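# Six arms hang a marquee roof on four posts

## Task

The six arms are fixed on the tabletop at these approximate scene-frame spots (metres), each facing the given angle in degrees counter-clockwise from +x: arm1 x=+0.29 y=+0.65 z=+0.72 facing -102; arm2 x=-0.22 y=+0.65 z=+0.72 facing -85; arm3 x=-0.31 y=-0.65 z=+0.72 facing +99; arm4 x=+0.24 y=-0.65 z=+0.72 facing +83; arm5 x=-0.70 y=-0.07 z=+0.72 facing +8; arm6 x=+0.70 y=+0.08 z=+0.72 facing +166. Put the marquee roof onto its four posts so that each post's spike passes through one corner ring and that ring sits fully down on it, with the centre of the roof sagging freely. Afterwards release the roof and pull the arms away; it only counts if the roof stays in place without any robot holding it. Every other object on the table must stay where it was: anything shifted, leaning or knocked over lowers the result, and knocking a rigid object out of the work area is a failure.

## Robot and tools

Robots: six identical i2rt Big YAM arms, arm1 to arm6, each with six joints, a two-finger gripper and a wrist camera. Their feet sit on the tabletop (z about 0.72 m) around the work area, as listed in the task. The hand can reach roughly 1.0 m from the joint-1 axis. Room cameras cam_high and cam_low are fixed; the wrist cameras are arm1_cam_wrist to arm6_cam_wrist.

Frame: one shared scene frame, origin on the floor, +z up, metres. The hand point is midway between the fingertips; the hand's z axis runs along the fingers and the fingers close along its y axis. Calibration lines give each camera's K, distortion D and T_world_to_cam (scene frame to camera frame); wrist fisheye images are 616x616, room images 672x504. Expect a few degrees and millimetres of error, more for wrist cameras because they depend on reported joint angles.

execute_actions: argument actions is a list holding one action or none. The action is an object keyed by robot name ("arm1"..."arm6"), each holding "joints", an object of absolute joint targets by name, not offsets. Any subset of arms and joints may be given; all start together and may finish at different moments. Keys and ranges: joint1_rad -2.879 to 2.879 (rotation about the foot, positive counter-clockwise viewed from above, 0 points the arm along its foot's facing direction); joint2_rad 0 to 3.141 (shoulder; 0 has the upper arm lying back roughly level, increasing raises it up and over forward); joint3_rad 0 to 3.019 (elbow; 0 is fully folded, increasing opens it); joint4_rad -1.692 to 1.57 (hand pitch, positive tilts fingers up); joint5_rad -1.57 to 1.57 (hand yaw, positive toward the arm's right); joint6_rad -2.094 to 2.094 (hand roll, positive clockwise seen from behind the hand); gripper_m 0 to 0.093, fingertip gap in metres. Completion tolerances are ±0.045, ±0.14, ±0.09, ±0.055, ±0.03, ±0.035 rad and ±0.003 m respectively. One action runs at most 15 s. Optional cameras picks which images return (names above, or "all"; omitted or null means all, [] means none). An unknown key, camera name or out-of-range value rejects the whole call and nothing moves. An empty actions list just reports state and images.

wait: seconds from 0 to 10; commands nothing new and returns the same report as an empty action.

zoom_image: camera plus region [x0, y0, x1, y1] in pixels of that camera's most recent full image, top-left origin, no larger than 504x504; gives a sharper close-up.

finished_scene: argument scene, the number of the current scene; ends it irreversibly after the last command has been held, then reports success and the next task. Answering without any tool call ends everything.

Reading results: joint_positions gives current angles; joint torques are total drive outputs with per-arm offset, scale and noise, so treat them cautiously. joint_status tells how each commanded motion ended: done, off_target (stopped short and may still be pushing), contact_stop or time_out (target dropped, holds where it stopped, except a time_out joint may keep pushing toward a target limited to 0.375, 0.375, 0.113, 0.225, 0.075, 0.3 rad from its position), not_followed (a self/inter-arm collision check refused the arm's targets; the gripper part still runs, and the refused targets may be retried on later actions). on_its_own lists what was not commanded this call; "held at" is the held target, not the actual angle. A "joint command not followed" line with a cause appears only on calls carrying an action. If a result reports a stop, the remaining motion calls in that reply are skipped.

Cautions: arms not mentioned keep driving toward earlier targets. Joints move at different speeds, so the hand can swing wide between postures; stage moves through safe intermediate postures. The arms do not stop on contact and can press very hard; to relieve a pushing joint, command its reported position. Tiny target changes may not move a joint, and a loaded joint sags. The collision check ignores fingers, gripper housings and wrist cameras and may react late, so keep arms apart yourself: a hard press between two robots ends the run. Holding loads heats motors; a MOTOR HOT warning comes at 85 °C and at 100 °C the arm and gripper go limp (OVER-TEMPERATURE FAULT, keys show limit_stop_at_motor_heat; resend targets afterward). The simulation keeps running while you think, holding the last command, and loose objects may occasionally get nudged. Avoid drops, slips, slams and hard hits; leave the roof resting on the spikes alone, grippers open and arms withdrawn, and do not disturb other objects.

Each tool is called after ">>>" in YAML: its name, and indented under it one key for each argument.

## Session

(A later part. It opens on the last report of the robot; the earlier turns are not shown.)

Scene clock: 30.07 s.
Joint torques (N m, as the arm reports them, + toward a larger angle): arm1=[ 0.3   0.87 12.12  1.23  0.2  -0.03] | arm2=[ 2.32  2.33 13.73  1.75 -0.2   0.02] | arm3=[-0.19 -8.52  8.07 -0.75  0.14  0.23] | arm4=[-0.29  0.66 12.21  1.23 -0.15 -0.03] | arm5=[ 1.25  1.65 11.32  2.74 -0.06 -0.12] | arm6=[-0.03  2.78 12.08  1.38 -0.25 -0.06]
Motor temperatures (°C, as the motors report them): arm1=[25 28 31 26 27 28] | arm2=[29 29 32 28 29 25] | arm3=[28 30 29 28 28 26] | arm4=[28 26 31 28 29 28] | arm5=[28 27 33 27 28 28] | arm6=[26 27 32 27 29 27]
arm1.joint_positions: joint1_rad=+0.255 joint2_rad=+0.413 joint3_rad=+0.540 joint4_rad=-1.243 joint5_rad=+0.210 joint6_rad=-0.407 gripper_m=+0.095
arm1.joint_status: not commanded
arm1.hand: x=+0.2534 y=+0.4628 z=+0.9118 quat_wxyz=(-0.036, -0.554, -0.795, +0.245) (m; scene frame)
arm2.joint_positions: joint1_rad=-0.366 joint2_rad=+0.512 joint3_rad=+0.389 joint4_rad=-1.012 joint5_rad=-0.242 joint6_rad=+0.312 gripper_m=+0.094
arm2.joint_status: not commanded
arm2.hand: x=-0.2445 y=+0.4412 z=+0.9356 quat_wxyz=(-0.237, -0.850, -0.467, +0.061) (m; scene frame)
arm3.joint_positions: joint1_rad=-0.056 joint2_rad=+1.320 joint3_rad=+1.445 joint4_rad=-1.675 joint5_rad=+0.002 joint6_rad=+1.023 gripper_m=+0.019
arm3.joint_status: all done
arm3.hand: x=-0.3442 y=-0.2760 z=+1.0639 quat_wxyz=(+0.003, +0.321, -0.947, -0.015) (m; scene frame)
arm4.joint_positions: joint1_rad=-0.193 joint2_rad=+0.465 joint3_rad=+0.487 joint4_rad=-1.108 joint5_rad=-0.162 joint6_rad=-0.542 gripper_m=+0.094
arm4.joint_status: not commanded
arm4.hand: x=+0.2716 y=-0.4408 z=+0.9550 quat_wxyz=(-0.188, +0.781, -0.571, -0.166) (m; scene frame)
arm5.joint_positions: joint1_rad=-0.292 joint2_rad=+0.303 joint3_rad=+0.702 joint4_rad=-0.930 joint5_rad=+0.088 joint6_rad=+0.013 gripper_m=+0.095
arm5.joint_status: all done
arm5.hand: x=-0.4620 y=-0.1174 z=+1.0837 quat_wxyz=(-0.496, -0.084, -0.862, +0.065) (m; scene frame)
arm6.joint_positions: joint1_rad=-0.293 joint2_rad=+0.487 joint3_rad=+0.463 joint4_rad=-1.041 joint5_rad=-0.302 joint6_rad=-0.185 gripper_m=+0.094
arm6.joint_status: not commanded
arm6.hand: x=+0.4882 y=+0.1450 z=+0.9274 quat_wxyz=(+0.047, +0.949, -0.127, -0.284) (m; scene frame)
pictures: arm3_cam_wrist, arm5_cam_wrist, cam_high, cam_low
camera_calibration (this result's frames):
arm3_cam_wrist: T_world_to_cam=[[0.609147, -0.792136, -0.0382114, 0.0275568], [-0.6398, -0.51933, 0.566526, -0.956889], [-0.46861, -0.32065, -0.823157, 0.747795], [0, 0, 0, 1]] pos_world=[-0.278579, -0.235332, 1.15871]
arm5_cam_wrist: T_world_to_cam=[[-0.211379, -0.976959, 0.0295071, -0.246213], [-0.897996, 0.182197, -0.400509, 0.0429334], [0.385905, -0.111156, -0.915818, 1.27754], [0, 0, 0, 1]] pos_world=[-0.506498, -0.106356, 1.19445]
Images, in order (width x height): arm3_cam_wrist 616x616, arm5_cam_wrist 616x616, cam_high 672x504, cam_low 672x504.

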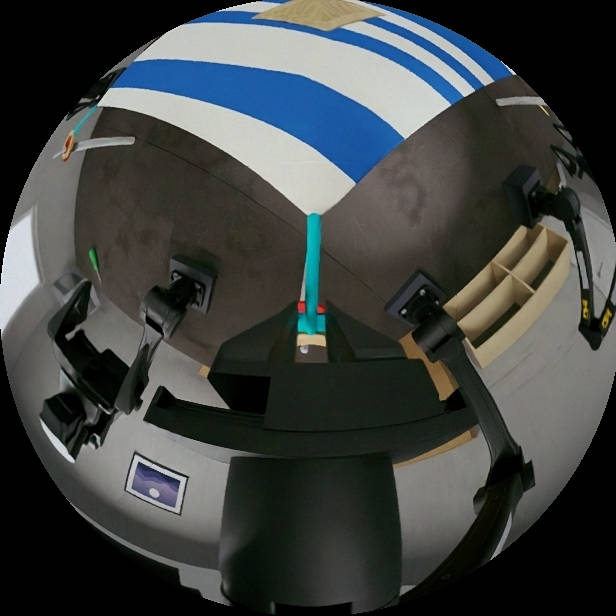

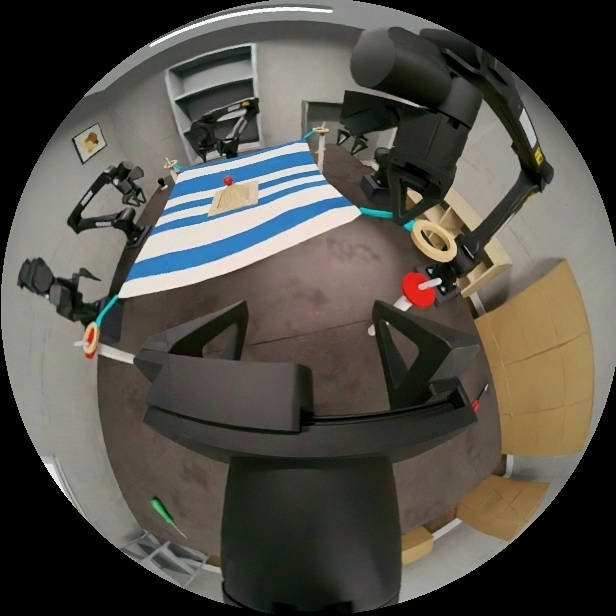

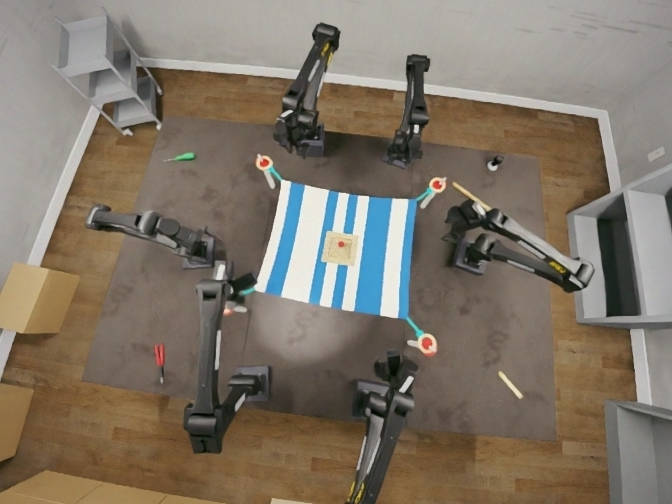

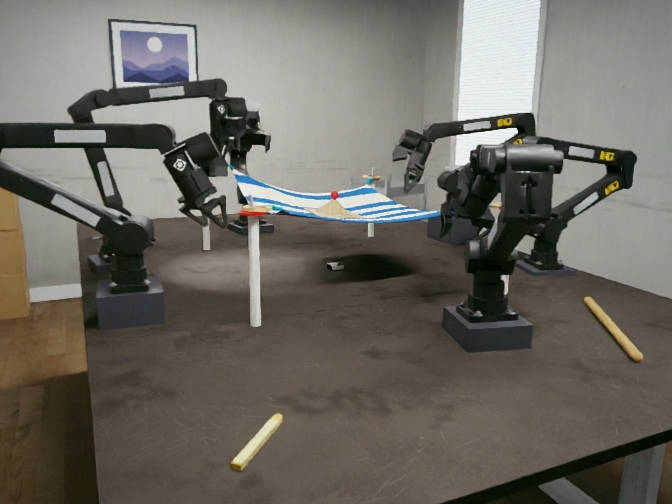

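>>> execute_actions:
  actions:
    - {"arm3":{"joints":{"joint1_rad":0.045,"joint2_rad":1.295,"joint3_rad":1.41,"joint6_rad":1.13}},"arm5":{"joints":{"joint1_rad":-0.1}}}
  cameras: ["arm3_cam_wrist","arm5_cam_wrist"]

Scene clock: 32.07 s.
Joint torques (N m, as the arm reports them, + toward a larger angle): arm1=[ 0.2   1.12 12.16  0.95  0.14 -0.04] | arm2=[ 2.41  2.59 13.69  1.75 -0.2   0.02] | arm3=[  0.48 -11.22   7.42  -0.82  -0.05   0.24] | arm4=[-0.27  0.66 12.21  1.22 -0.15 -0.02] | arm5=[ 2.49  1.75 11.34  2.72 -0.07 -0.11] | arm6=[-0.05  3.04 12.17  1.31 -0.25 -0.05]
Motor temperatures (°C, as the motors report them): arm1=[25 28 31 26 27 28] | arm2=[29 29 32 28 29 25] | arm3=[28 30 30 28 28 26] | arm4=[28 26 31 28 29 28] | arm5=[28 27 33 27 28 28] | arm6=[26 27 32 27 29 27]
arm1.joint_positions: joint1_rad=+0.255 joint2_rad=+0.413 joint3_rad=+0.540 joint4_rad=-1.243 joint5_rad=+0.210 joint6_rad=-0.407 gripper_m=+0.095
arm1.joint_status: not commanded
arm1.hand: x=+0.2534 y=+0.4628 z=+0.9118 quat_wxyz=(-0.036, -0.554, -0.795, +0.245) (m; scene frame)
arm2.joint_positions: joint1_rad=-0.366 joint2_rad=+0.512 joint3_rad=+0.389 joint4_rad=-1.012 joint5_rad=-0.242 joint6_rad=+0.312 gripper_m=+0.094
arm2.joint_status: not commanded
arm2.hand: x=-0.2445 y=+0.4412 z=+0.9356 quat_wxyz=(-0.237, -0.850, -0.467, +0.061) (m; scene frame)
arm3.joint_positions: joint1_rad=+0.041 joint2_rad=+1.316 joint3_rad=+1.414 joint4_rad=-1.675 joint5_rad=+0.008 joint6_rad=+1.122 gripper_m=+0.019
arm3.joint_status: all done
arm3.hand: x=-0.3779 y=-0.2883 z=+1.0537 quat_wxyz=(+0.002, +0.319, -0.948, -0.001) (m; scene frame)
arm4.joint_positions: joint1_rad=-0.193 joint2_rad=+0.465 joint3_rad=+0.487 joint4_rad=-1.108 joint5_rad=-0.162 joint6_rad=-0.542 gripper_m=+0.094
arm4.joint_status: not commanded
arm4.hand: x=+0.2716 y=-0.4408 z=+0.9550 quat_wxyz=(-0.188, +0.781, -0.571, -0.166) (m; scene frame)
arm5.joint_positions: joint1_rad=-0.106 joint2_rad=+0.303 joint3_rad=+0.702 joint4_rad=-0.930 joint5_rad=+0.088 joint6_rad=+0.012 gripper_m=+0.095
arm5.joint_status: all done
arm5.hand: x=-0.4576 y=-0.0723 z=+1.0838 quat_wxyz=(-0.500, -0.003, -0.866, +0.020) (m; scene frame)
arm6.joint_positions: joint1_rad=-0.293 joint2_rad=+0.487 joint3_rad=+0.463 joint4_rad=-1.041 joint5_rad=-0.302 joint6_rad=-0.185 gripper_m=+0.094
arm6.joint_status: not commanded
arm6.hand: x=+0.4882 y=+0.1450 z=+0.9274 quat_wxyz=(+0.047, +0.949, -0.127, -0.284) (m; scene frame)
pictures: arm3_cam_wrist, arm5_cam_wrist
camera_calibration (this result's frames):
arm3_cam_wrist: T_world_to_cam=[[0.607173, -0.794479, -0.0120062, 0.00895346], [-0.646559, -0.502797, 0.573722, -0.984433], [-0.461846, -0.340586, -0.818962, 0.712079], [0, 0, 0, 1]] pos_world=[-0.313059, -0.245333, 1.14806]
arm5_cam_wrist: T_world_to_cam=[[-0.0269246, -0.999149, 0.031254, -0.120271], [-0.916, 0.0121405, -0.400995, 0.0187881], [0.400275, -0.0394253, -0.915547, 1.29241], [0, 0, 0, 1]] pos_world=[-0.503348, -0.0694431, 1.19456]
Images, in order (width x height): arm3_cam_wrist 616x616, arm5_cam_wrist 616x616.

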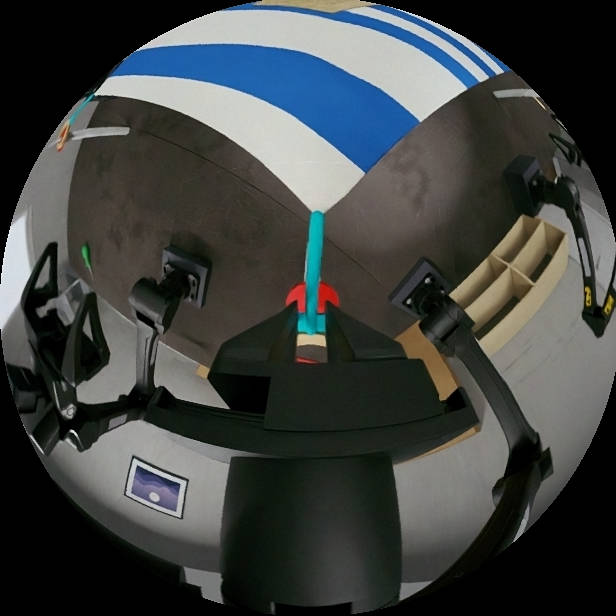

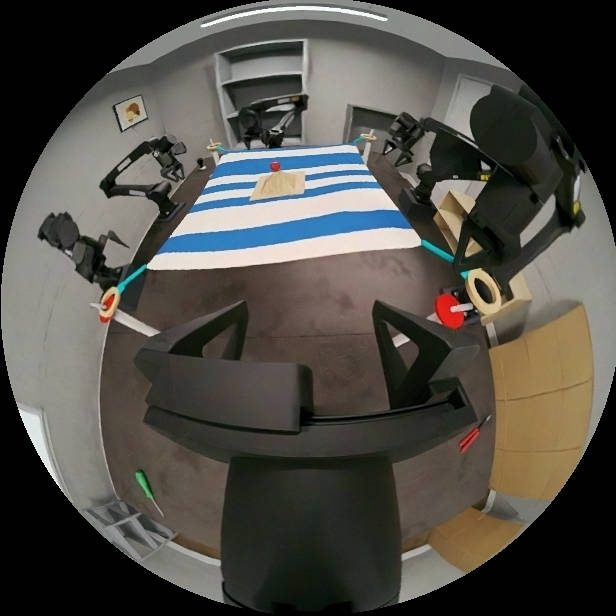

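>>> execute_actions:
  actions:
    - {"arm3":{"joints":{"joint1_rad":0.07,"joint2_rad":1.285,"joint3_rad":1.355,"joint4_rad":-1.625}}}
  cameras: ["arm3_cam_wrist","arm5_cam_wrist"]

>>> zoom_image:
  camera: "arm5_cam_wrist"
  region: [400,220,540,360]

Scene clock: 33.77 s.
Joint torques (N m, as the arm reports them, + toward a larger angle): arm1=[-0.06  1.35 12.2   1.18  0.19 -0.05] | arm2=[ 2.34  2.34 13.73  1.72 -0.2   0.02] | arm3=[  1.58 -10.57   7.45   0.12  -0.06   0.23] | arm4=[-0.26  0.65 12.21  1.23 -0.15 -0.02] | arm5=[ 2.38  1.69 11.36  2.75 -0.07 -0.1 ] | arm6=[-0.07  2.78 12.01  1.33 -0.25 -0.03]
Motor temperatures (°C, as the motors report them): arm1=[25 28 31 26 27 28] | arm2=[29 29 32 28 29 25] | arm3=[28 30 30 28 28 26] | arm4=[28 26 31 28 29 28] | arm5=[28 27 34 27 28 28] | arm6=[26 27 32 27 29 27]
arm1.joint_positions: joint1_rad=+0.255 joint2_rad=+0.413 joint3_rad=+0.540 joint4_rad=-1.243 joint5_rad=+0.210 joint6_rad=-0.407 gripper_m=+0.095
arm1.joint_status: not commanded
arm1.hand: x=+0.2534 y=+0.4628 z=+0.9118 quat_wxyz=(-0.036, -0.554, -0.795, +0.245) (m; scene frame)
arm2.joint_positions: joint1_rad=-0.366 joint2_rad=+0.512 joint3_rad=+0.389 joint4_rad=-1.012 joint5_rad=-0.242 joint6_rad=+0.312 gripper_m=+0.094
arm2.joint_status: not commanded
arm2.hand: x=-0.2445 y=+0.4412 z=+0.9356 quat_wxyz=(-0.237, -0.850, -0.467, +0.061) (m; scene frame)
arm3.joint_positions: joint1_rad=+0.052 joint2_rad=+1.300 joint3_rad=+1.358 joint4_rad=-1.633 joint5_rad=+0.009 joint6_rad=+1.123 gripper_m=+0.019
arm3.joint_status: all done
arm3.hand: x=-0.3811 y=-0.2932 z=+1.0380 quat_wxyz=(+0.002, +0.324, -0.946, -0.002) (m; scene frame)
arm4.joint_positions: joint1_rad=-0.193 joint2_rad=+0.465 joint3_rad=+0.487 joint4_rad=-1.108 joint5_rad=-0.162 joint6_rad=-0.542 gripper_m=+0.094
arm4.joint_status: not commanded
arm4.hand: x=+0.2716 y=-0.4408 z=+0.9550 quat_wxyz=(-0.188, +0.781, -0.571, -0.166) (m; scene frame)
arm5.joint_positions: joint1_rad=-0.106 joint2_rad=+0.303 joint3_rad=+0.702 joint4_rad=-0.930 joint5_rad=+0.088 joint6_rad=+0.012 gripper_m=+0.095
arm5.joint_status: not commanded
arm5.hand: x=-0.4576 y=-0.0723 z=+1.0838 quat_wxyz=(-0.500, -0.003, -0.866, +0.020) (m; scene frame)
arm6.joint_positions: joint1_rad=-0.293 joint2_rad=+0.487 joint3_rad=+0.463 joint4_rad=-1.041 joint5_rad=-0.302 joint6_rad=-0.185 gripper_m=+0.094
arm6.joint_status: not commanded
arm6.hand: x=+0.4882 y=+0.1450 z=+0.9274 quat_wxyz=(+0.047, +0.949, -0.127, -0.284) (m; scene frame)
pictures: arm3_cam_wrist, arm5_cam_wrist
camera_calibration (this result's frames):
arm3_cam_wrist: T_world_to_cam=[[0.615612, -0.78794, -0.013134, 0.0131332], [-0.641441, -0.510696, 0.572488, -0.979025], [-0.457794, -0.344006, -0.819808, 0.697463], [0, 0, 0, 1]] pos_world=[-0.316778, -0.249705, 1.13244]
arm5_cam_wrist: T_world_to_cam=[[-0.0269246, -0.999149, 0.031254, -0.120271], [-0.916, 0.0121405, -0.400995, 0.0187881], [0.400275, -0.0394253, -0.915547, 1.29241], [0, 0, 0, 1]] pos_world=[-0.503348, -0.0694431, 1.19456]
Images, in order (width x height): arm3_cam_wrist 616x616, arm5_cam_wrist 616x616.

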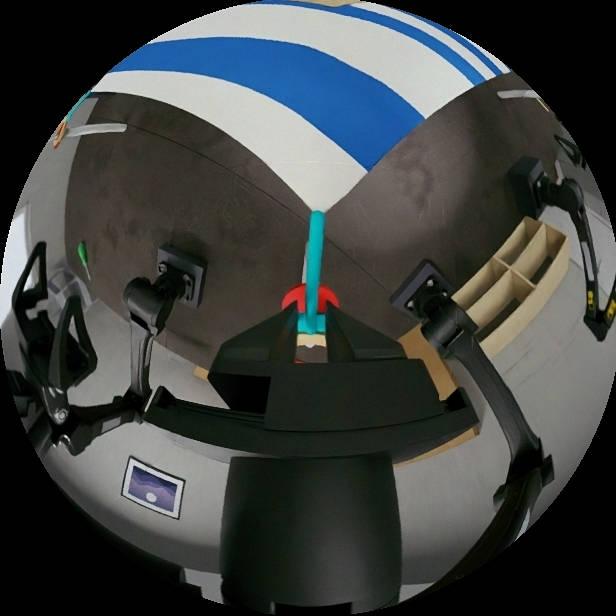

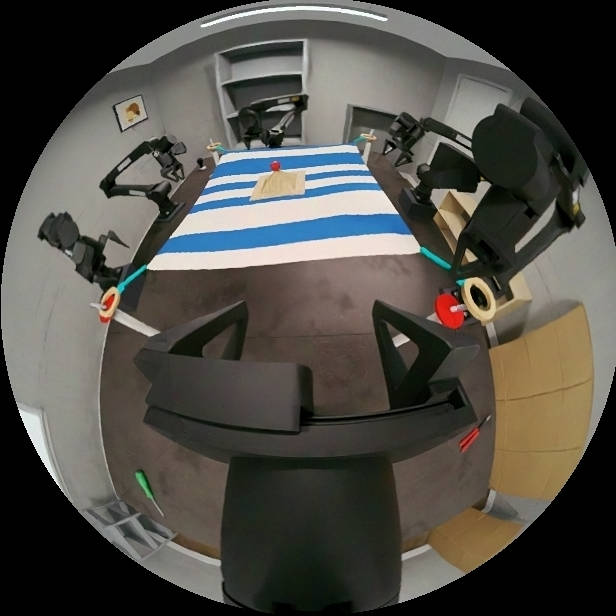

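Region (400, 220, 540, 360) of arm5_cam_wrist's 616x616 image, scaled by 3.600, with more detail than that image has.

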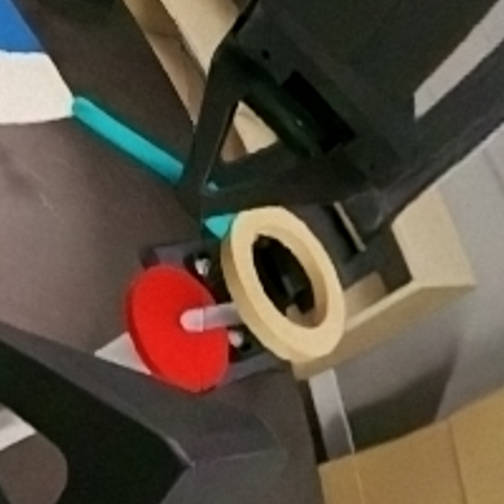

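>>> execute_actions:
  actions:
    - {"arm3":{"joints":{"joint1_rad":0.085,"joint3_rad":1.295,"joint4_rad":-1.565}}}
  cameras: ["arm3_cam_wrist","arm5_cam_wrist"]

>>> zoom_image:
  camera: "arm5_cam_wrist"
  region: [400,220,540,360]

Scene clock: 35.17 s.
Joint torques (N m, as the arm reports them, + toward a larger angle): arm1=[-0.12  1.39 12.16  1.29  0.25 -0.03] | arm2=[ 2.24  2.46 13.7   1.73 -0.2   0.03] | arm3=[  1.59 -10.26   7.71   0.12  -0.09   0.22] | arm4=[-0.29  0.66 12.21  1.23 -0.15 -0.03] | arm5=[ 2.46  1.71 11.33  2.75 -0.06 -0.1 ] | arm6=[-0.06  2.84 12.01  1.44 -0.24 -0.05]
Motor temperatures (°C, as the motors report them): arm1=[25 28 31 26 27 28] | arm2=[29 29 32 28 29 25] | arm3=[28 30 30 28 28 26] | arm4=[28 26 31 28 29 28] | arm5=[28 27 34 27 28 28] | arm6=[26 27 32 27 29 27]
arm1.joint_positions: joint1_rad=+0.255 joint2_rad=+0.413 joint3_rad=+0.540 joint4_rad=-1.243 joint5_rad=+0.210 joint6_rad=-0.407 gripper_m=+0.095
arm1.joint_status: not commanded
arm1.hand: x=+0.2534 y=+0.4628 z=+0.9118 quat_wxyz=(-0.036, -0.554, -0.795, +0.245) (m; scene frame)
arm2.joint_positions: joint1_rad=-0.366 joint2_rad=+0.512 joint3_rad=+0.389 joint4_rad=-1.012 joint5_rad=-0.242 joint6_rad=+0.312 gripper_m=+0.094
arm2.joint_status: not commanded
arm2.hand: x=-0.2445 y=+0.4412 z=+0.9356 quat_wxyz=(-0.237, -0.850, -0.467, +0.061) (m; scene frame)
arm3.joint_positions: joint1_rad=+0.066 joint2_rad=+1.298 joint3_rad=+1.297 joint4_rad=-1.573 joint5_rad=+0.010 joint6_rad=+1.123 gripper_m=+0.019
arm3.joint_status: all done
arm3.hand: x=-0.3866 y=-0.2942 z=+1.0153 quat_wxyz=(+0.001, +0.331, -0.944, -0.003) (m; scene frame)
arm4.joint_positions: joint1_rad=-0.193 joint2_rad=+0.465 joint3_rad=+0.487 joint4_rad=-1.108 joint5_rad=-0.162 joint6_rad=-0.542 gripper_m=+0.094
arm4.joint_status: not commanded
arm4.hand: x=+0.2716 y=-0.4408 z=+0.9550 quat_wxyz=(-0.188, +0.781, -0.571, -0.166) (m; scene frame)
arm5.joint_positions: joint1_rad=-0.106 joint2_rad=+0.303 joint3_rad=+0.702 joint4_rad=-0.930 joint5_rad=+0.088 joint6_rad=+0.012 gripper_m=+0.095
arm5.joint_status: not commanded
arm5.hand: x=-0.4576 y=-0.0723 z=+1.0838 quat_wxyz=(-0.500, -0.003, -0.866, +0.020) (m; scene frame)
arm6.joint_positions: joint1_rad=-0.293 joint2_rad=+0.487 joint3_rad=+0.463 joint4_rad=-1.041 joint5_rad=-0.302 joint6_rad=-0.185 gripper_m=+0.094
arm6.joint_status: not commanded
arm6.hand: x=+0.4882 y=+0.1450 z=+0.9274 quat_wxyz=(+0.047, +0.949, -0.127, -0.284) (m; scene frame)
pictures: arm3_cam_wrist, arm5_cam_wrist
camera_calibration (this result's frames):
arm3_cam_wrist: T_world_to_cam=[[0.62697, -0.778928, -0.0134381, 0.0227274], [-0.634565, -0.520624, 0.571208, -0.968997], [-0.451926, -0.349602, -0.820696, 0.677501], [0, 0, 0, 1]] pos_world=[-0.322961, -0.249924, 1.10983]
arm5_cam_wrist: T_world_to_cam=[[-0.0269246, -0.999149, 0.031254, -0.120271], [-0.916, 0.0121405, -0.400995, 0.0187881], [0.400275, -0.0394253, -0.915547, 1.29241], [0, 0, 0, 1]] pos_world=[-0.503348, -0.0694431, 1.19456]
Images, in order (width x height): arm3_cam_wrist 616x616, arm5_cam_wrist 616x616.

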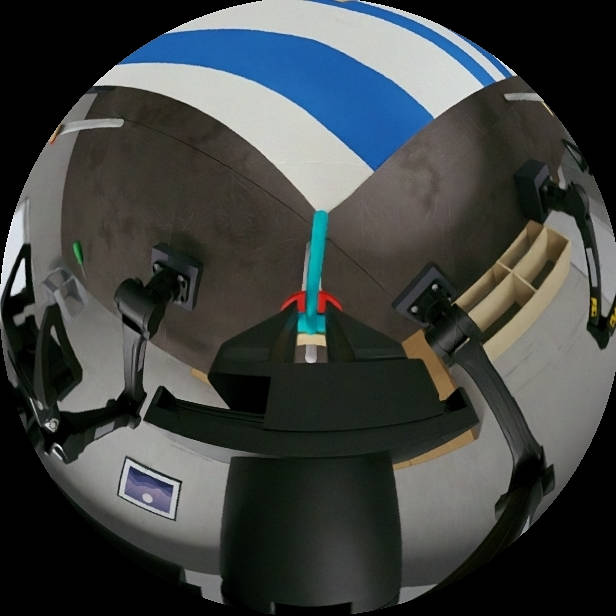

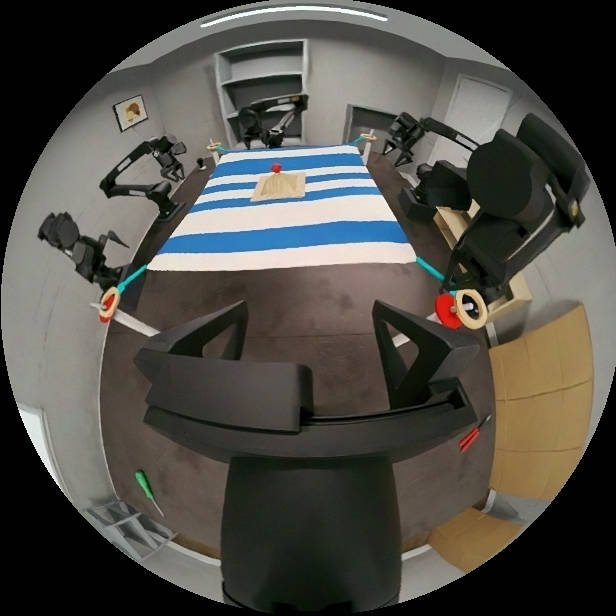

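Region (400, 220, 540, 360) of arm5_cam_wrist's 616x616 image, scaled by 3.600, with more detail than that image has.

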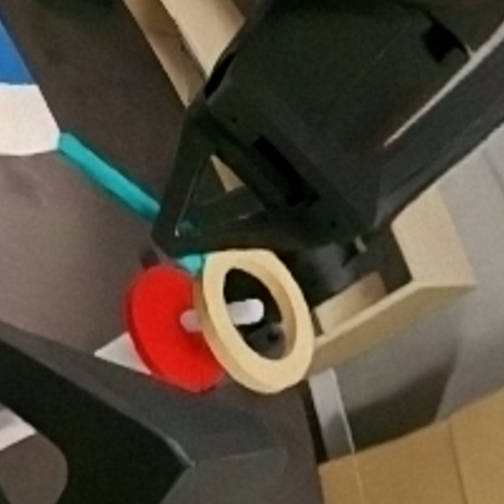

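>>> execute_actions:
  actions:
    - {"arm3":{"joints":{"joint1_rad":0.045,"joint3_rad":1.205,"joint4_rad":-1.47}}}
  cameras: ["arm5_cam_wrist"]

>>> zoom_image:
  camera: "arm5_cam_wrist"
  region: [400,220,540,360]

Scene clock: 36.87 s.
Joint torques (N m, as the arm reports them, + toward a larger angle): arm1=[ 0.05  0.41 12.19  1.07  0.25  0.01] | arm2=[ 2.34  2.3  13.7   1.73 -0.2   0.03] | arm3=[ 0.32 -9.86  7.48  0.24 -0.1   0.22] | arm4=[-0.24  0.64 12.21  1.22 -0.15 -0.02] | arm5=[ 2.49  1.72 11.36  2.74 -0.07 -0.11] | arm6=[-0.16  2.81 12.04  1.36 -0.26 -0.05]
Motor temperatures (°C, as the motors report them): arm1=[25 28 31 26 27 28] | arm2=[29 29 32 28 29 25] | arm3=[28 30 30 28 28 26] | arm4=[28 26 31 28 29 28] | arm5=[28 27 34 27 28 28] | arm6=[26 27 32 27 29 27]
arm1.joint_positions: joint1_rad=+0.255 joint2_rad=+0.413 joint3_rad=+0.540 joint4_rad=-1.243 joint5_rad=+0.210 joint6_rad=-0.407 gripper_m=+0.095
arm1.joint_status: not commanded
arm1.hand: x=+0.2534 y=+0.4628 z=+0.9118 quat_wxyz=(-0.036, -0.554, -0.795, +0.245) (m; scene frame)
arm2.joint_positions: joint1_rad=-0.366 joint2_rad=+0.512 joint3_rad=+0.389 joint4_rad=-1.012 joint5_rad=-0.242 joint6_rad=+0.312 gripper_m=+0.094
arm2.joint_status: not commanded
arm2.hand: x=-0.2445 y=+0.4412 z=+0.9356 quat_wxyz=(-0.237, -0.850, -0.467, +0.061) (m; scene frame)
arm3.joint_positions: joint1_rad=+0.042 joint2_rad=+1.295 joint3_rad=+1.206 joint4_rad=-1.481 joint5_rad=+0.010 joint6_rad=+1.123 gripper_m=+0.019
arm3.joint_status: all done
arm3.hand: x=-0.3779 y=-0.2935 z=+0.9817 quat_wxyz=(+0.001, +0.319, -0.948, -0.005) (m; scene frame)
arm4.joint_positions: joint1_rad=-0.193 joint2_rad=+0.465 joint3_rad=+0.487 joint4_rad=-1.108 joint5_rad=-0.162 joint6_rad=-0.542 gripper_m=+0.094
arm4.joint_status: not commanded
arm4.hand: x=+0.2716 y=-0.4408 z=+0.9550 quat_wxyz=(-0.188, +0.781, -0.571, -0.166) (m; scene frame)
arm5.joint_positions: joint1_rad=-0.106 joint2_rad=+0.303 joint3_rad=+0.702 joint4_rad=-0.930 joint5_rad=+0.088 joint6_rad=+0.012 gripper_m=+0.095
arm5.joint_status: not commanded
arm5.hand: x=-0.4576 y=-0.0723 z=+1.0838 quat_wxyz=(-0.500, -0.003, -0.866, +0.020) (m; scene frame)
arm6.joint_positions: joint1_rad=-0.293 joint2_rad=+0.487 joint3_rad=+0.463 joint4_rad=-1.041 joint5_rad=-0.302 joint6_rad=-0.185 gripper_m=+0.094
arm6.joint_status: not commanded
arm6.hand: x=+0.4882 y=+0.1450 z=+0.9274 quat_wxyz=(+0.047, +0.949, -0.127, -0.284) (m; scene frame)
pictures: arm5_cam_wrist
camera_calibration (this result's frames):
arm5_cam_wrist: T_world_to_cam=[[-0.0269246, -0.999149, 0.031254, -0.120271], [-0.916, 0.0121405, -0.400995, 0.0187881], [0.400275, -0.0394253, -0.915547, 1.29241], [0, 0, 0, 1]] pos_world=[-0.503348, -0.0694431, 1.19456]
Images, in order (width x height): arm5_cam_wrist 616x616.

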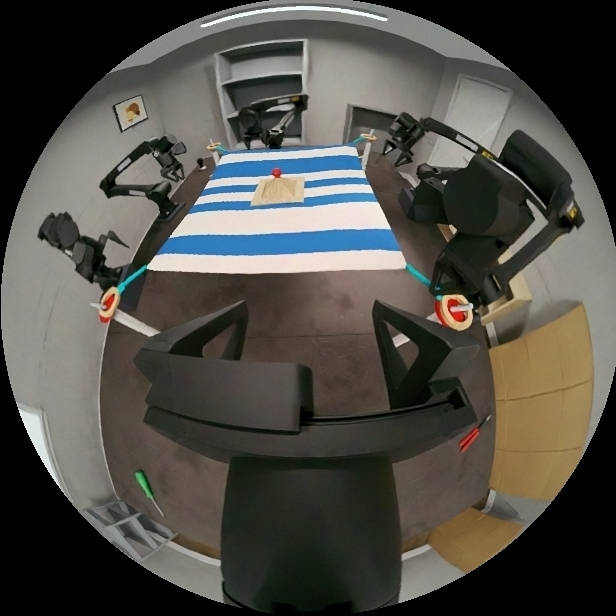

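Region (400, 220, 540, 360) of arm5_cam_wrist's 616x616 image, scaled by 3.600, with more detail than that image has.

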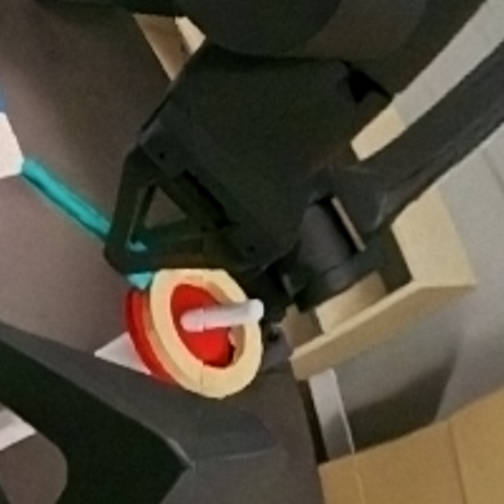

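>>> execute_actions:
  actions:
    - {"arm3":{"joints":{"joint1_rad":0.02,"joint2_rad":1.32,"joint3_rad":1.19,"joint4_rad":-1.43}}}
  cameras: []

>>> execute_actions:
  actions:
    - {"arm3":{"joints":{"gripper_m":0.045}}}
  cameras: []

>>> execute_actions:
  actions:
    - {"arm3":{"joints":{"joint3_rad":1.5,"joint4_rad":-1.68}}}
  cameras: []

>>> execute_actions:
  actions:
    - {"arm3":{"joints":{"joint1_rad":-0.2,"joint2_rad":0.6,"joint3_rad":1.0,"joint4_rad":-1.4,"joint6_rad":0}},"arm5":{"joints":{"joint1_rad":0.2,"joint2_rad":0.15}}}

Scene clock: 38.53 s.
Joint torques (N m, as the arm reports them, + toward a larger angle): arm1=[-0.38  1.55 12.22  1.24  0.18 -0.04] | arm2=[ 2.33  2.53 13.73  1.73 -0.2   0.03] | arm3=[ 0.13 -7.12  6.85  0.38 -0.1   0.22] | arm4=[-0.3   0.68 12.22  1.22 -0.15 -0.02] | arm5=[ 2.43  1.69 11.35  2.74 -0.06 -0.11] | arm6=[-0.06  2.78 12.1   1.32 -0.24 -0.04]
Motor temperatures (°C, as the motors report them): arm1=[25 28 31 26 27 28] | arm2=[29 29 32 28 29 25] | arm3=[28 30 30 28 28 26] | arm4=[28 26 31 28 29 28] | arm5=[28 27 34 27 28 28] | arm6=[26 27 32 27 29 27]
arm1.joint_positions: joint1_rad=+0.255 joint2_rad=+0.413 joint3_rad=+0.540 joint4_rad=-1.243 joint5_rad=+0.210 joint6_rad=-0.407 gripper_m=+0.095
arm1.joint_status: not commanded
arm1.hand: x=+0.2534 y=+0.4628 z=+0.9118 quat_wxyz=(-0.036, -0.554, -0.795, +0.245) (m; scene frame)
arm2.joint_positions: joint1_rad=-0.366 joint2_rad=+0.512 joint3_rad=+0.389 joint4_rad=-1.012 joint5_rad=-0.242 joint6_rad=+0.312 gripper_m=+0.094
arm2.joint_status: not commanded
arm2.hand: x=-0.2445 y=+0.4412 z=+0.9356 quat_wxyz=(-0.237, -0.850, -0.467, +0.061) (m; scene frame)
arm3.joint_positions: joint1_rad=+0.020 joint2_rad=+1.298 joint3_rad=+1.202 joint4_rad=-1.443 joint5_rad=+0.010 joint6_rad=+1.123 gripper_m=+0.019
arm3.joint_status: all done
arm3.hand: x=-0.3715 y=-0.2838 z=+0.9793 quat_wxyz=(-0.001, +0.309, -0.951, -0.020) (m; scene frame)
arm4.joint_positions: joint1_rad=-0.193 joint2_rad=+0.465 joint3_rad=+0.487 joint4_rad=-1.108 joint5_rad=-0.162 joint6_rad=-0.542 gripper_m=+0.094
arm4.joint_status: not commanded
arm4.hand: x=+0.2716 y=-0.4408 z=+0.9550 quat_wxyz=(-0.188, +0.781, -0.571, -0.166) (m; scene frame)
arm5.joint_positions: joint1_rad=-0.106 joint2_rad=+0.303 joint3_rad=+0.702 joint4_rad=-0.930 joint5_rad=+0.088 joint6_rad=+0.012 gripper_m=+0.095
arm5.joint_status: not commanded
arm5.hand: x=-0.4576 y=-0.0723 z=+1.0838 quat_wxyz=(-0.500, -0.003, -0.866, +0.020) (m; scene frame)
arm6.joint_positions: joint1_rad=-0.293 joint2_rad=+0.487 joint3_rad=+0.463 joint4_rad=-1.041 joint5_rad=-0.302 joint6_rad=-0.185 gripper_m=+0.094
arm6.joint_status: not commanded
arm6.hand: x=+0.4882 y=+0.1450 z=+0.9274 quat_wxyz=(+0.047, +0.949, -0.127, -0.284) (m; scene frame)
pictures: none
No camera images: the call's "cameras" was empty. Leave "cameras" out to get every camera's image.

Scene clock: 39.13 s.
Joint torques (N m, as the arm reports them, + toward a larger angle): arm1=[-0.16  0.96 12.12  1.17  0.19  0.02] | arm2=[ 2.43  2.38 13.71  1.74 -0.2   0.02] | arm3=[ 0.2  -7.24  7.13  0.37  0.08  0.22] | arm4=[-0.3   0.64 12.2   1.21 -0.15 -0.02] | arm5=[ 2.4   1.71 11.38  2.77 -0.07 -0.1 ] | arm6=[-0.02  2.82 12.03  1.33 -0.23 -0.04]
Motor temperatures (°C, as the motors report them): arm1=[25 28 31 26 27 28] | arm2=[29 29 32 28 29 25] | arm3=[28 30 30 28 28 26] | arm4=[28 26 31 28 29 28] | arm5=[28 27 34 27 28 28] | arm6=[26 27 33 27 29 27]
arm1.joint_positions: joint1_rad=+0.255 joint2_rad=+0.413 joint3_rad=+0.540 joint4_rad=-1.243 joint5_rad=+0.210 joint6_rad=-0.407 gripper_m=+0.095
arm1.joint_status: not commanded
arm1.hand: x=+0.2534 y=+0.4628 z=+0.9118 quat_wxyz=(-0.036, -0.554, -0.795, +0.245) (m; scene frame)
arm2.joint_positions: joint1_rad=-0.366 joint2_rad=+0.512 joint3_rad=+0.389 joint4_rad=-1.012 joint5_rad=-0.242 joint6_rad=+0.312 gripper_m=+0.094
arm2.joint_status: not commanded
arm2.hand: x=-0.2445 y=+0.4412 z=+0.9356 quat_wxyz=(-0.237, -0.850, -0.467, +0.061) (m; scene frame)
arm3.joint_positions: joint1_rad=+0.020 joint2_rad=+1.298 joint3_rad=+1.198 joint4_rad=-1.443 joint5_rad=+0.004 joint6_rad=+1.123 gripper_m=+0.045
arm3.joint_status: all done
arm3.hand: x=-0.3723 y=-0.2850 z=+0.9775 quat_wxyz=(+0.002, +0.309, -0.951, -0.018) (m; scene frame)
arm4.joint_positions: joint1_rad=-0.193 joint2_rad=+0.465 joint3_rad=+0.487 joint4_rad=-1.108 joint5_rad=-0.162 joint6_rad=-0.542 gripper_m=+0.094
arm4.joint_status: not commanded
arm4.hand: x=+0.2716 y=-0.4408 z=+0.9550 quat_wxyz=(-0.188, +0.781, -0.571, -0.166) (m; scene frame)
arm5.joint_positions: joint1_rad=-0.106 joint2_rad=+0.303 joint3_rad=+0.702 joint4_rad=-0.930 joint5_rad=+0.088 joint6_rad=+0.012 gripper_m=+0.095
arm5.joint_status: not commanded
arm5.hand: x=-0.4576 y=-0.0723 z=+1.0838 quat_wxyz=(-0.500, -0.003, -0.866, +0.020) (m; scene frame)
arm6.joint_positions: joint1_rad=-0.293 joint2_rad=+0.487 joint3_rad=+0.463 joint4_rad=-1.041 joint5_rad=-0.302 joint6_rad=-0.185 gripper_m=+0.094
arm6.joint_status: not commanded
arm6.hand: x=+0.4882 y=+0.1450 z=+0.9274 quat_wxyz=(+0.047, +0.949, -0.127, -0.284) (m; scene frame)
pictures: none
No camera images: the call's "cameras" was empty. Leave "cameras" out to get every camera's image.

Scene clock: 40.30 s.
Joint torques (N m, as the arm reports them, + toward a larger angle): arm1=[-0.27  1.08 12.07  1.11  0.23  0.  ] | arm2=[ 2.16  2.38 13.71  1.75 -0.2   0.03] | arm3=[ 0.17 -9.03 10.12 -0.69  0.09  0.21] | arm4=[-0.26  0.65 12.21  1.22 -0.15 -0.03] | arm5=[ 2.47  1.83 11.34  2.75 -0.07 -0.11] | arm6=[-0.11  2.57 12.15  1.26 -0.26 -0.05]
Motor temperatures (°C, as the motors report them): arm1=[25 28 31 26 27 28] | arm2=[29 29 33 28 29 25] | arm3=[28 30 30 28 28 26] | arm4=[28 26 31 28 29 28] | arm5=[28 27 34 27 28 28] | arm6=[26 27 33 27 29 27]
arm1.joint_positions: joint1_rad=+0.255 joint2_rad=+0.413 joint3_rad=+0.540 joint4_rad=-1.243 joint5_rad=+0.210 joint6_rad=-0.407 gripper_m=+0.095
arm1.joint_status: not commanded
arm1.hand: x=+0.2534 y=+0.4628 z=+0.9118 quat_wxyz=(-0.036, -0.554, -0.795, +0.245) (m; scene frame)
arm2.joint_positions: joint1_rad=-0.366 joint2_rad=+0.512 joint3_rad=+0.389 joint4_rad=-1.012 joint5_rad=-0.242 joint6_rad=+0.312 gripper_m=+0.094
arm2.joint_status: not commanded
arm2.hand: x=-0.2445 y=+0.4412 z=+0.9356 quat_wxyz=(-0.237, -0.850, -0.467, +0.061) (m; scene frame)
arm3.joint_positions: joint1_rad=+0.020 joint2_rad=+1.315 joint3_rad=+1.465 joint4_rad=-1.665 joint5_rad=+0.004 joint6_rad=+1.124 gripper_m=+0.045
arm3.joint_status: all done
arm3.hand: x=-0.3729 y=-0.2748 z=+1.0737 quat_wxyz=(+0.000, +0.308, -0.951, -0.032) (m; scene frame)
arm4.joint_positions: joint1_rad=-0.193 joint2_rad=+0.465 joint3_rad=+0.487 joint4_rad=-1.108 joint5_rad=-0.162 joint6_rad=-0.542 gripper_m=+0.094
arm4.joint_status: not commanded
arm4.hand: x=+0.2716 y=-0.4408 z=+0.9550 quat_wxyz=(-0.188, +0.781, -0.571, -0.166) (m; scene frame)
arm5.joint_positions: joint1_rad=-0.106 joint2_rad=+0.303 joint3_rad=+0.702 joint4_rad=-0.930 joint5_rad=+0.088 joint6_rad=+0.012 gripper_m=+0.095
arm5.joint_status: not commanded
arm5.hand: x=-0.4576 y=-0.0723 z=+1.0838 quat_wxyz=(-0.500, -0.003, -0.866, +0.020) (m; scene frame)
arm6.joint_positions: joint1_rad=-0.293 joint2_rad=+0.487 joint3_rad=+0.463 joint4_rad=-1.041 joint5_rad=-0.302 joint6_rad=-0.185 gripper_m=+0.094
arm6.joint_status: not commanded
arm6.hand: x=+0.4882 y=+0.1450 z=+0.9274 quat_wxyz=(+0.047, +0.949, -0.127, -0.284) (m; scene frame)
pictures: none
No camera images: the call's "cameras" was empty. Leave "cameras" out to get every camera's image.

Scene clock: 42.23 s.
Joint torques (N m, as the arm reports them, + toward a larger angle): arm1=[ 0.05  0.14 12.2   1.3   0.21  0.02] | arm2=[ 2.38  2.34 13.71  1.73 -0.2   0.03] | arm3=[0.37 2.07 7.36 1.77 0.08 0.07] | arm4=[-0.24  0.65 12.21  1.22 -0.15 -0.02] | arm5=[ 2.5   3.77 10.86  2.78 -0.07 -0.1 ] | arm6=[-0.17  2.46 12.09  1.29 -0.24 -0.03]
Motor temperatures (°C, as the motors report them): arm1=[25 28 31 26 27 28] | arm2=[29 29 33 28 29 25] | arm3=[28 30 30 29 28 26] | arm4=[28 26 32 28 29 28] | arm5=[28 27 34 27 28 28] | arm6=[26 27 33 27 29 27]
arm1.joint_positions: joint1_rad=+0.255 joint2_rad=+0.413 joint3_rad=+0.540 joint4_rad=-1.243 joint5_rad=+0.210 joint6_rad=-0.407 gripper_m=+0.095
arm1.joint_status: not commanded
arm1.hand: x=+0.2534 y=+0.4628 z=+0.9118 quat_wxyz=(-0.036, -0.554, -0.795, +0.245) (m; scene frame)
arm2.joint_positions: joint1_rad=-0.366 joint2_rad=+0.512 joint3_rad=+0.389 joint4_rad=-1.012 joint5_rad=-0.242 joint6_rad=+0.312 gripper_m=+0.094
arm2.joint_status: not commanded
arm2.hand: x=-0.2445 y=+0.4412 z=+0.9356 quat_wxyz=(-0.237, -0.850, -0.467, +0.061) (m; scene frame)
arm3.joint_positions: joint1_rad=-0.204 joint2_rad=+0.597 joint3_rad=+1.008 joint4_rad=-1.422 joint5_rad=+0.001 joint6_rad=+0.008 gripper_m=+0.045
arm3.joint_status: all done
arm3.hand: x=-0.2944 y=-0.4245 z=+1.0898 quat_wxyz=(-0.196, +0.660, -0.698, -0.198) (m; scene frame)
arm4.joint_positions: joint1_rad=-0.193 joint2_rad=+0.465 joint3_rad=+0.487 joint4_rad=-1.108 joint5_rad=-0.162 joint6_rad=-0.542 gripper_m=+0.094
arm4.joint_status: not commanded
arm4.hand: x=+0.2716 y=-0.4408 z=+0.9550 quat_wxyz=(-0.188, +0.781, -0.571, -0.166) (m; scene frame)
arm5.joint_positions: joint1_rad=+0.193 joint2_rad=+0.147 joint3_rad=+0.702 joint4_rad=-0.929 joint5_rad=+0.088 joint6_rad=+0.012 gripper_m=+0.095
arm5.joint_status: all done
arm5.hand: x=-0.4999 y=-0.0120 z=+1.1158 quat_wxyz=(-0.562, +0.117, -0.816, -0.068) (m; scene frame)
arm6.joint_positions: joint1_rad=-0.293 joint2_rad=+0.487 joint3_rad=+0.463 joint4_rad=-1.041 joint5_rad=-0.302 joint6_rad=-0.185 gripper_m=+0.094
arm6.joint_status: not commanded
arm6.hand: x=+0.4882 y=+0.1450 z=+0.9274 quat_wxyz=(+0.047, +0.949, -0.127, -0.284) (m; scene frame)
pictures: arm1_cam_wrist, arm2_cam_wrist, arm3_cam_wrist, arm4_cam_wrist, arm5_cam_wrist, arm6_cam_wrist, cam_high, cam_low
camera_calibration (this result's frames):
arm3_cam_wrist: T_world_to_cam=[[0.998745, -0.0446146, -0.0227555, 0.295795], [-0.0436089, -0.998126, 0.0429258, -0.473954], [-0.024628, -0.0418796, -0.998819, 1.18533], [0, 0, 0, 1]] pos_world=[-0.2869, -0.410228, 1.21101]
arm5_cam_wrist: T_world_to_cam=[[0.264748, -0.964117, 0.019672, 0.0969051], [-0.809681, -0.233327, -0.538494, 0.195691], [0.523761, 0.126637, -0.8424, 1.32312], [0, 0, 0, 1]] pos_world=[-0.560208, -0.0284685, 1.21807]
Images, in order (width x height): arm1_cam_wrist 616x616, arm2_cam_wrist 616x616, arm3_cam_wrist 616x616, arm4_cam_wrist 616x616, arm5_cam_wrist 616x616, arm6_cam_wrist 616x616, cam_high 672x504, cam_low 672x504.

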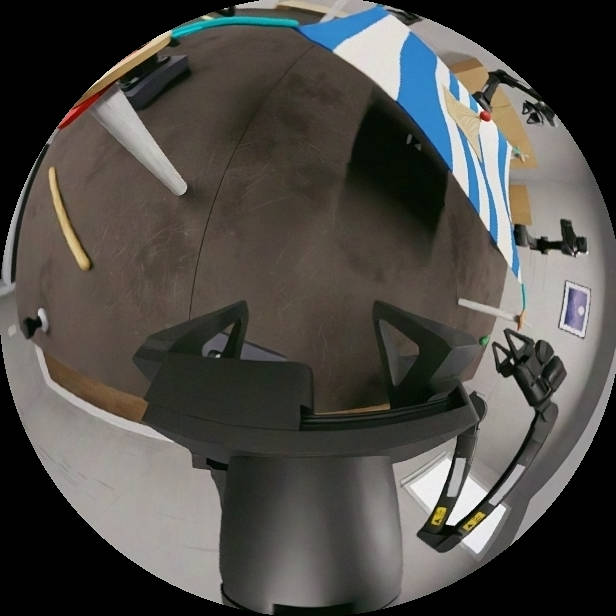

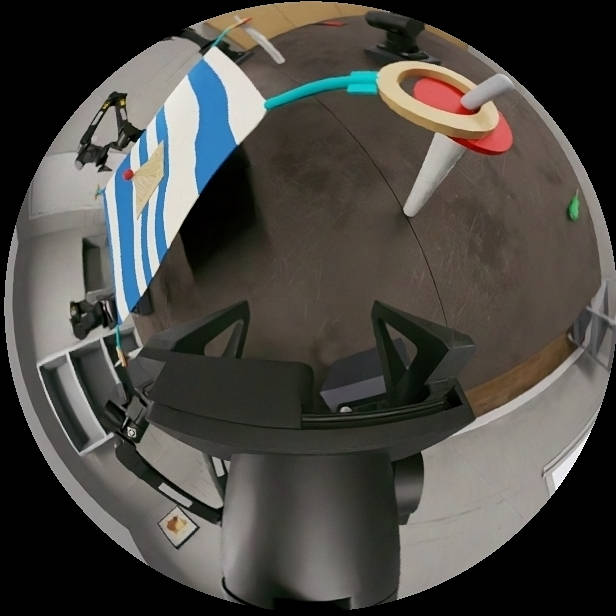

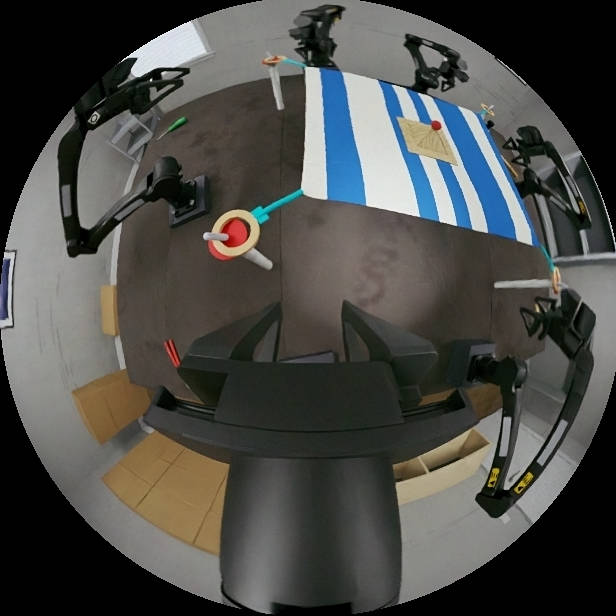

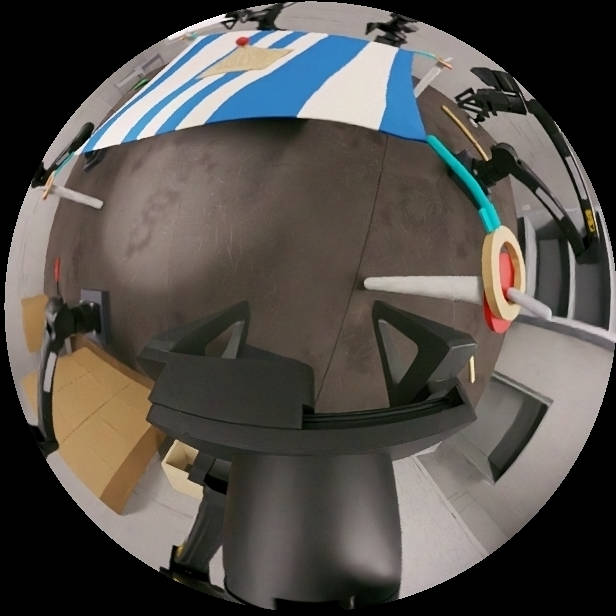

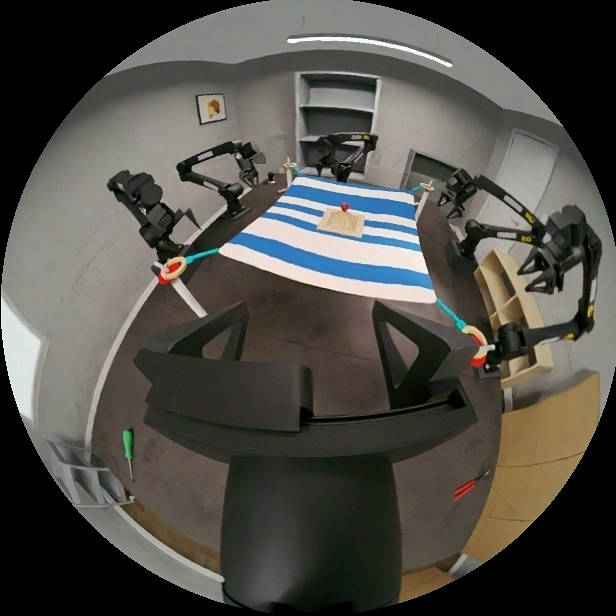

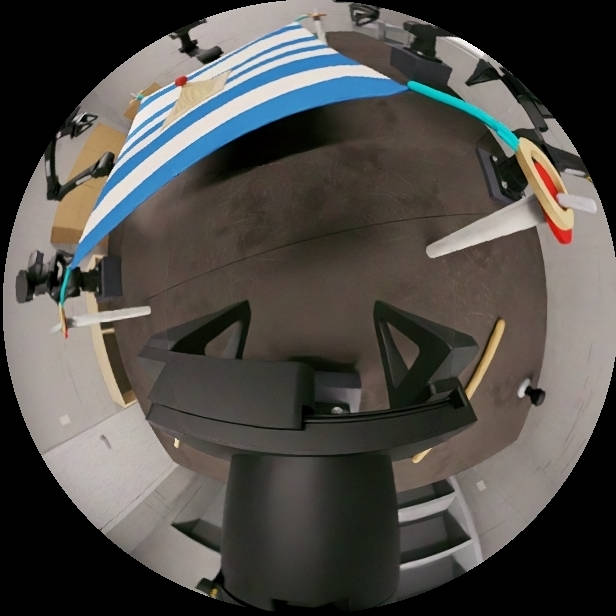

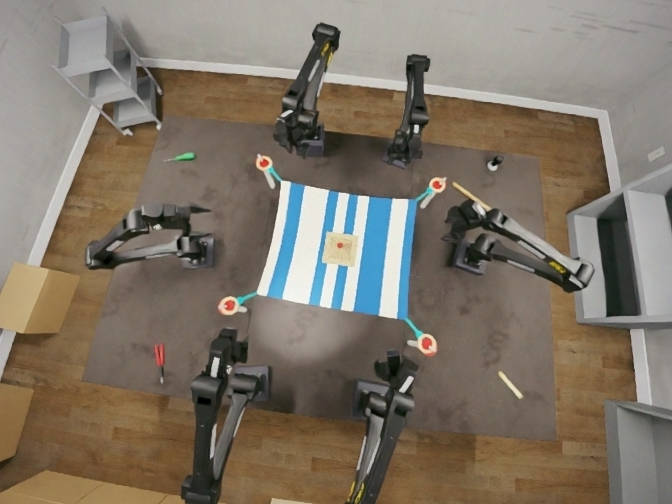

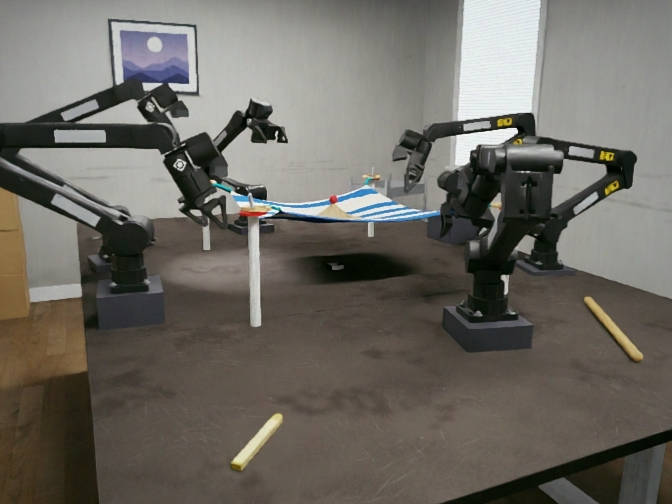

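>>> finished_scene:
  scene: 1

The scene is finished: the task was done.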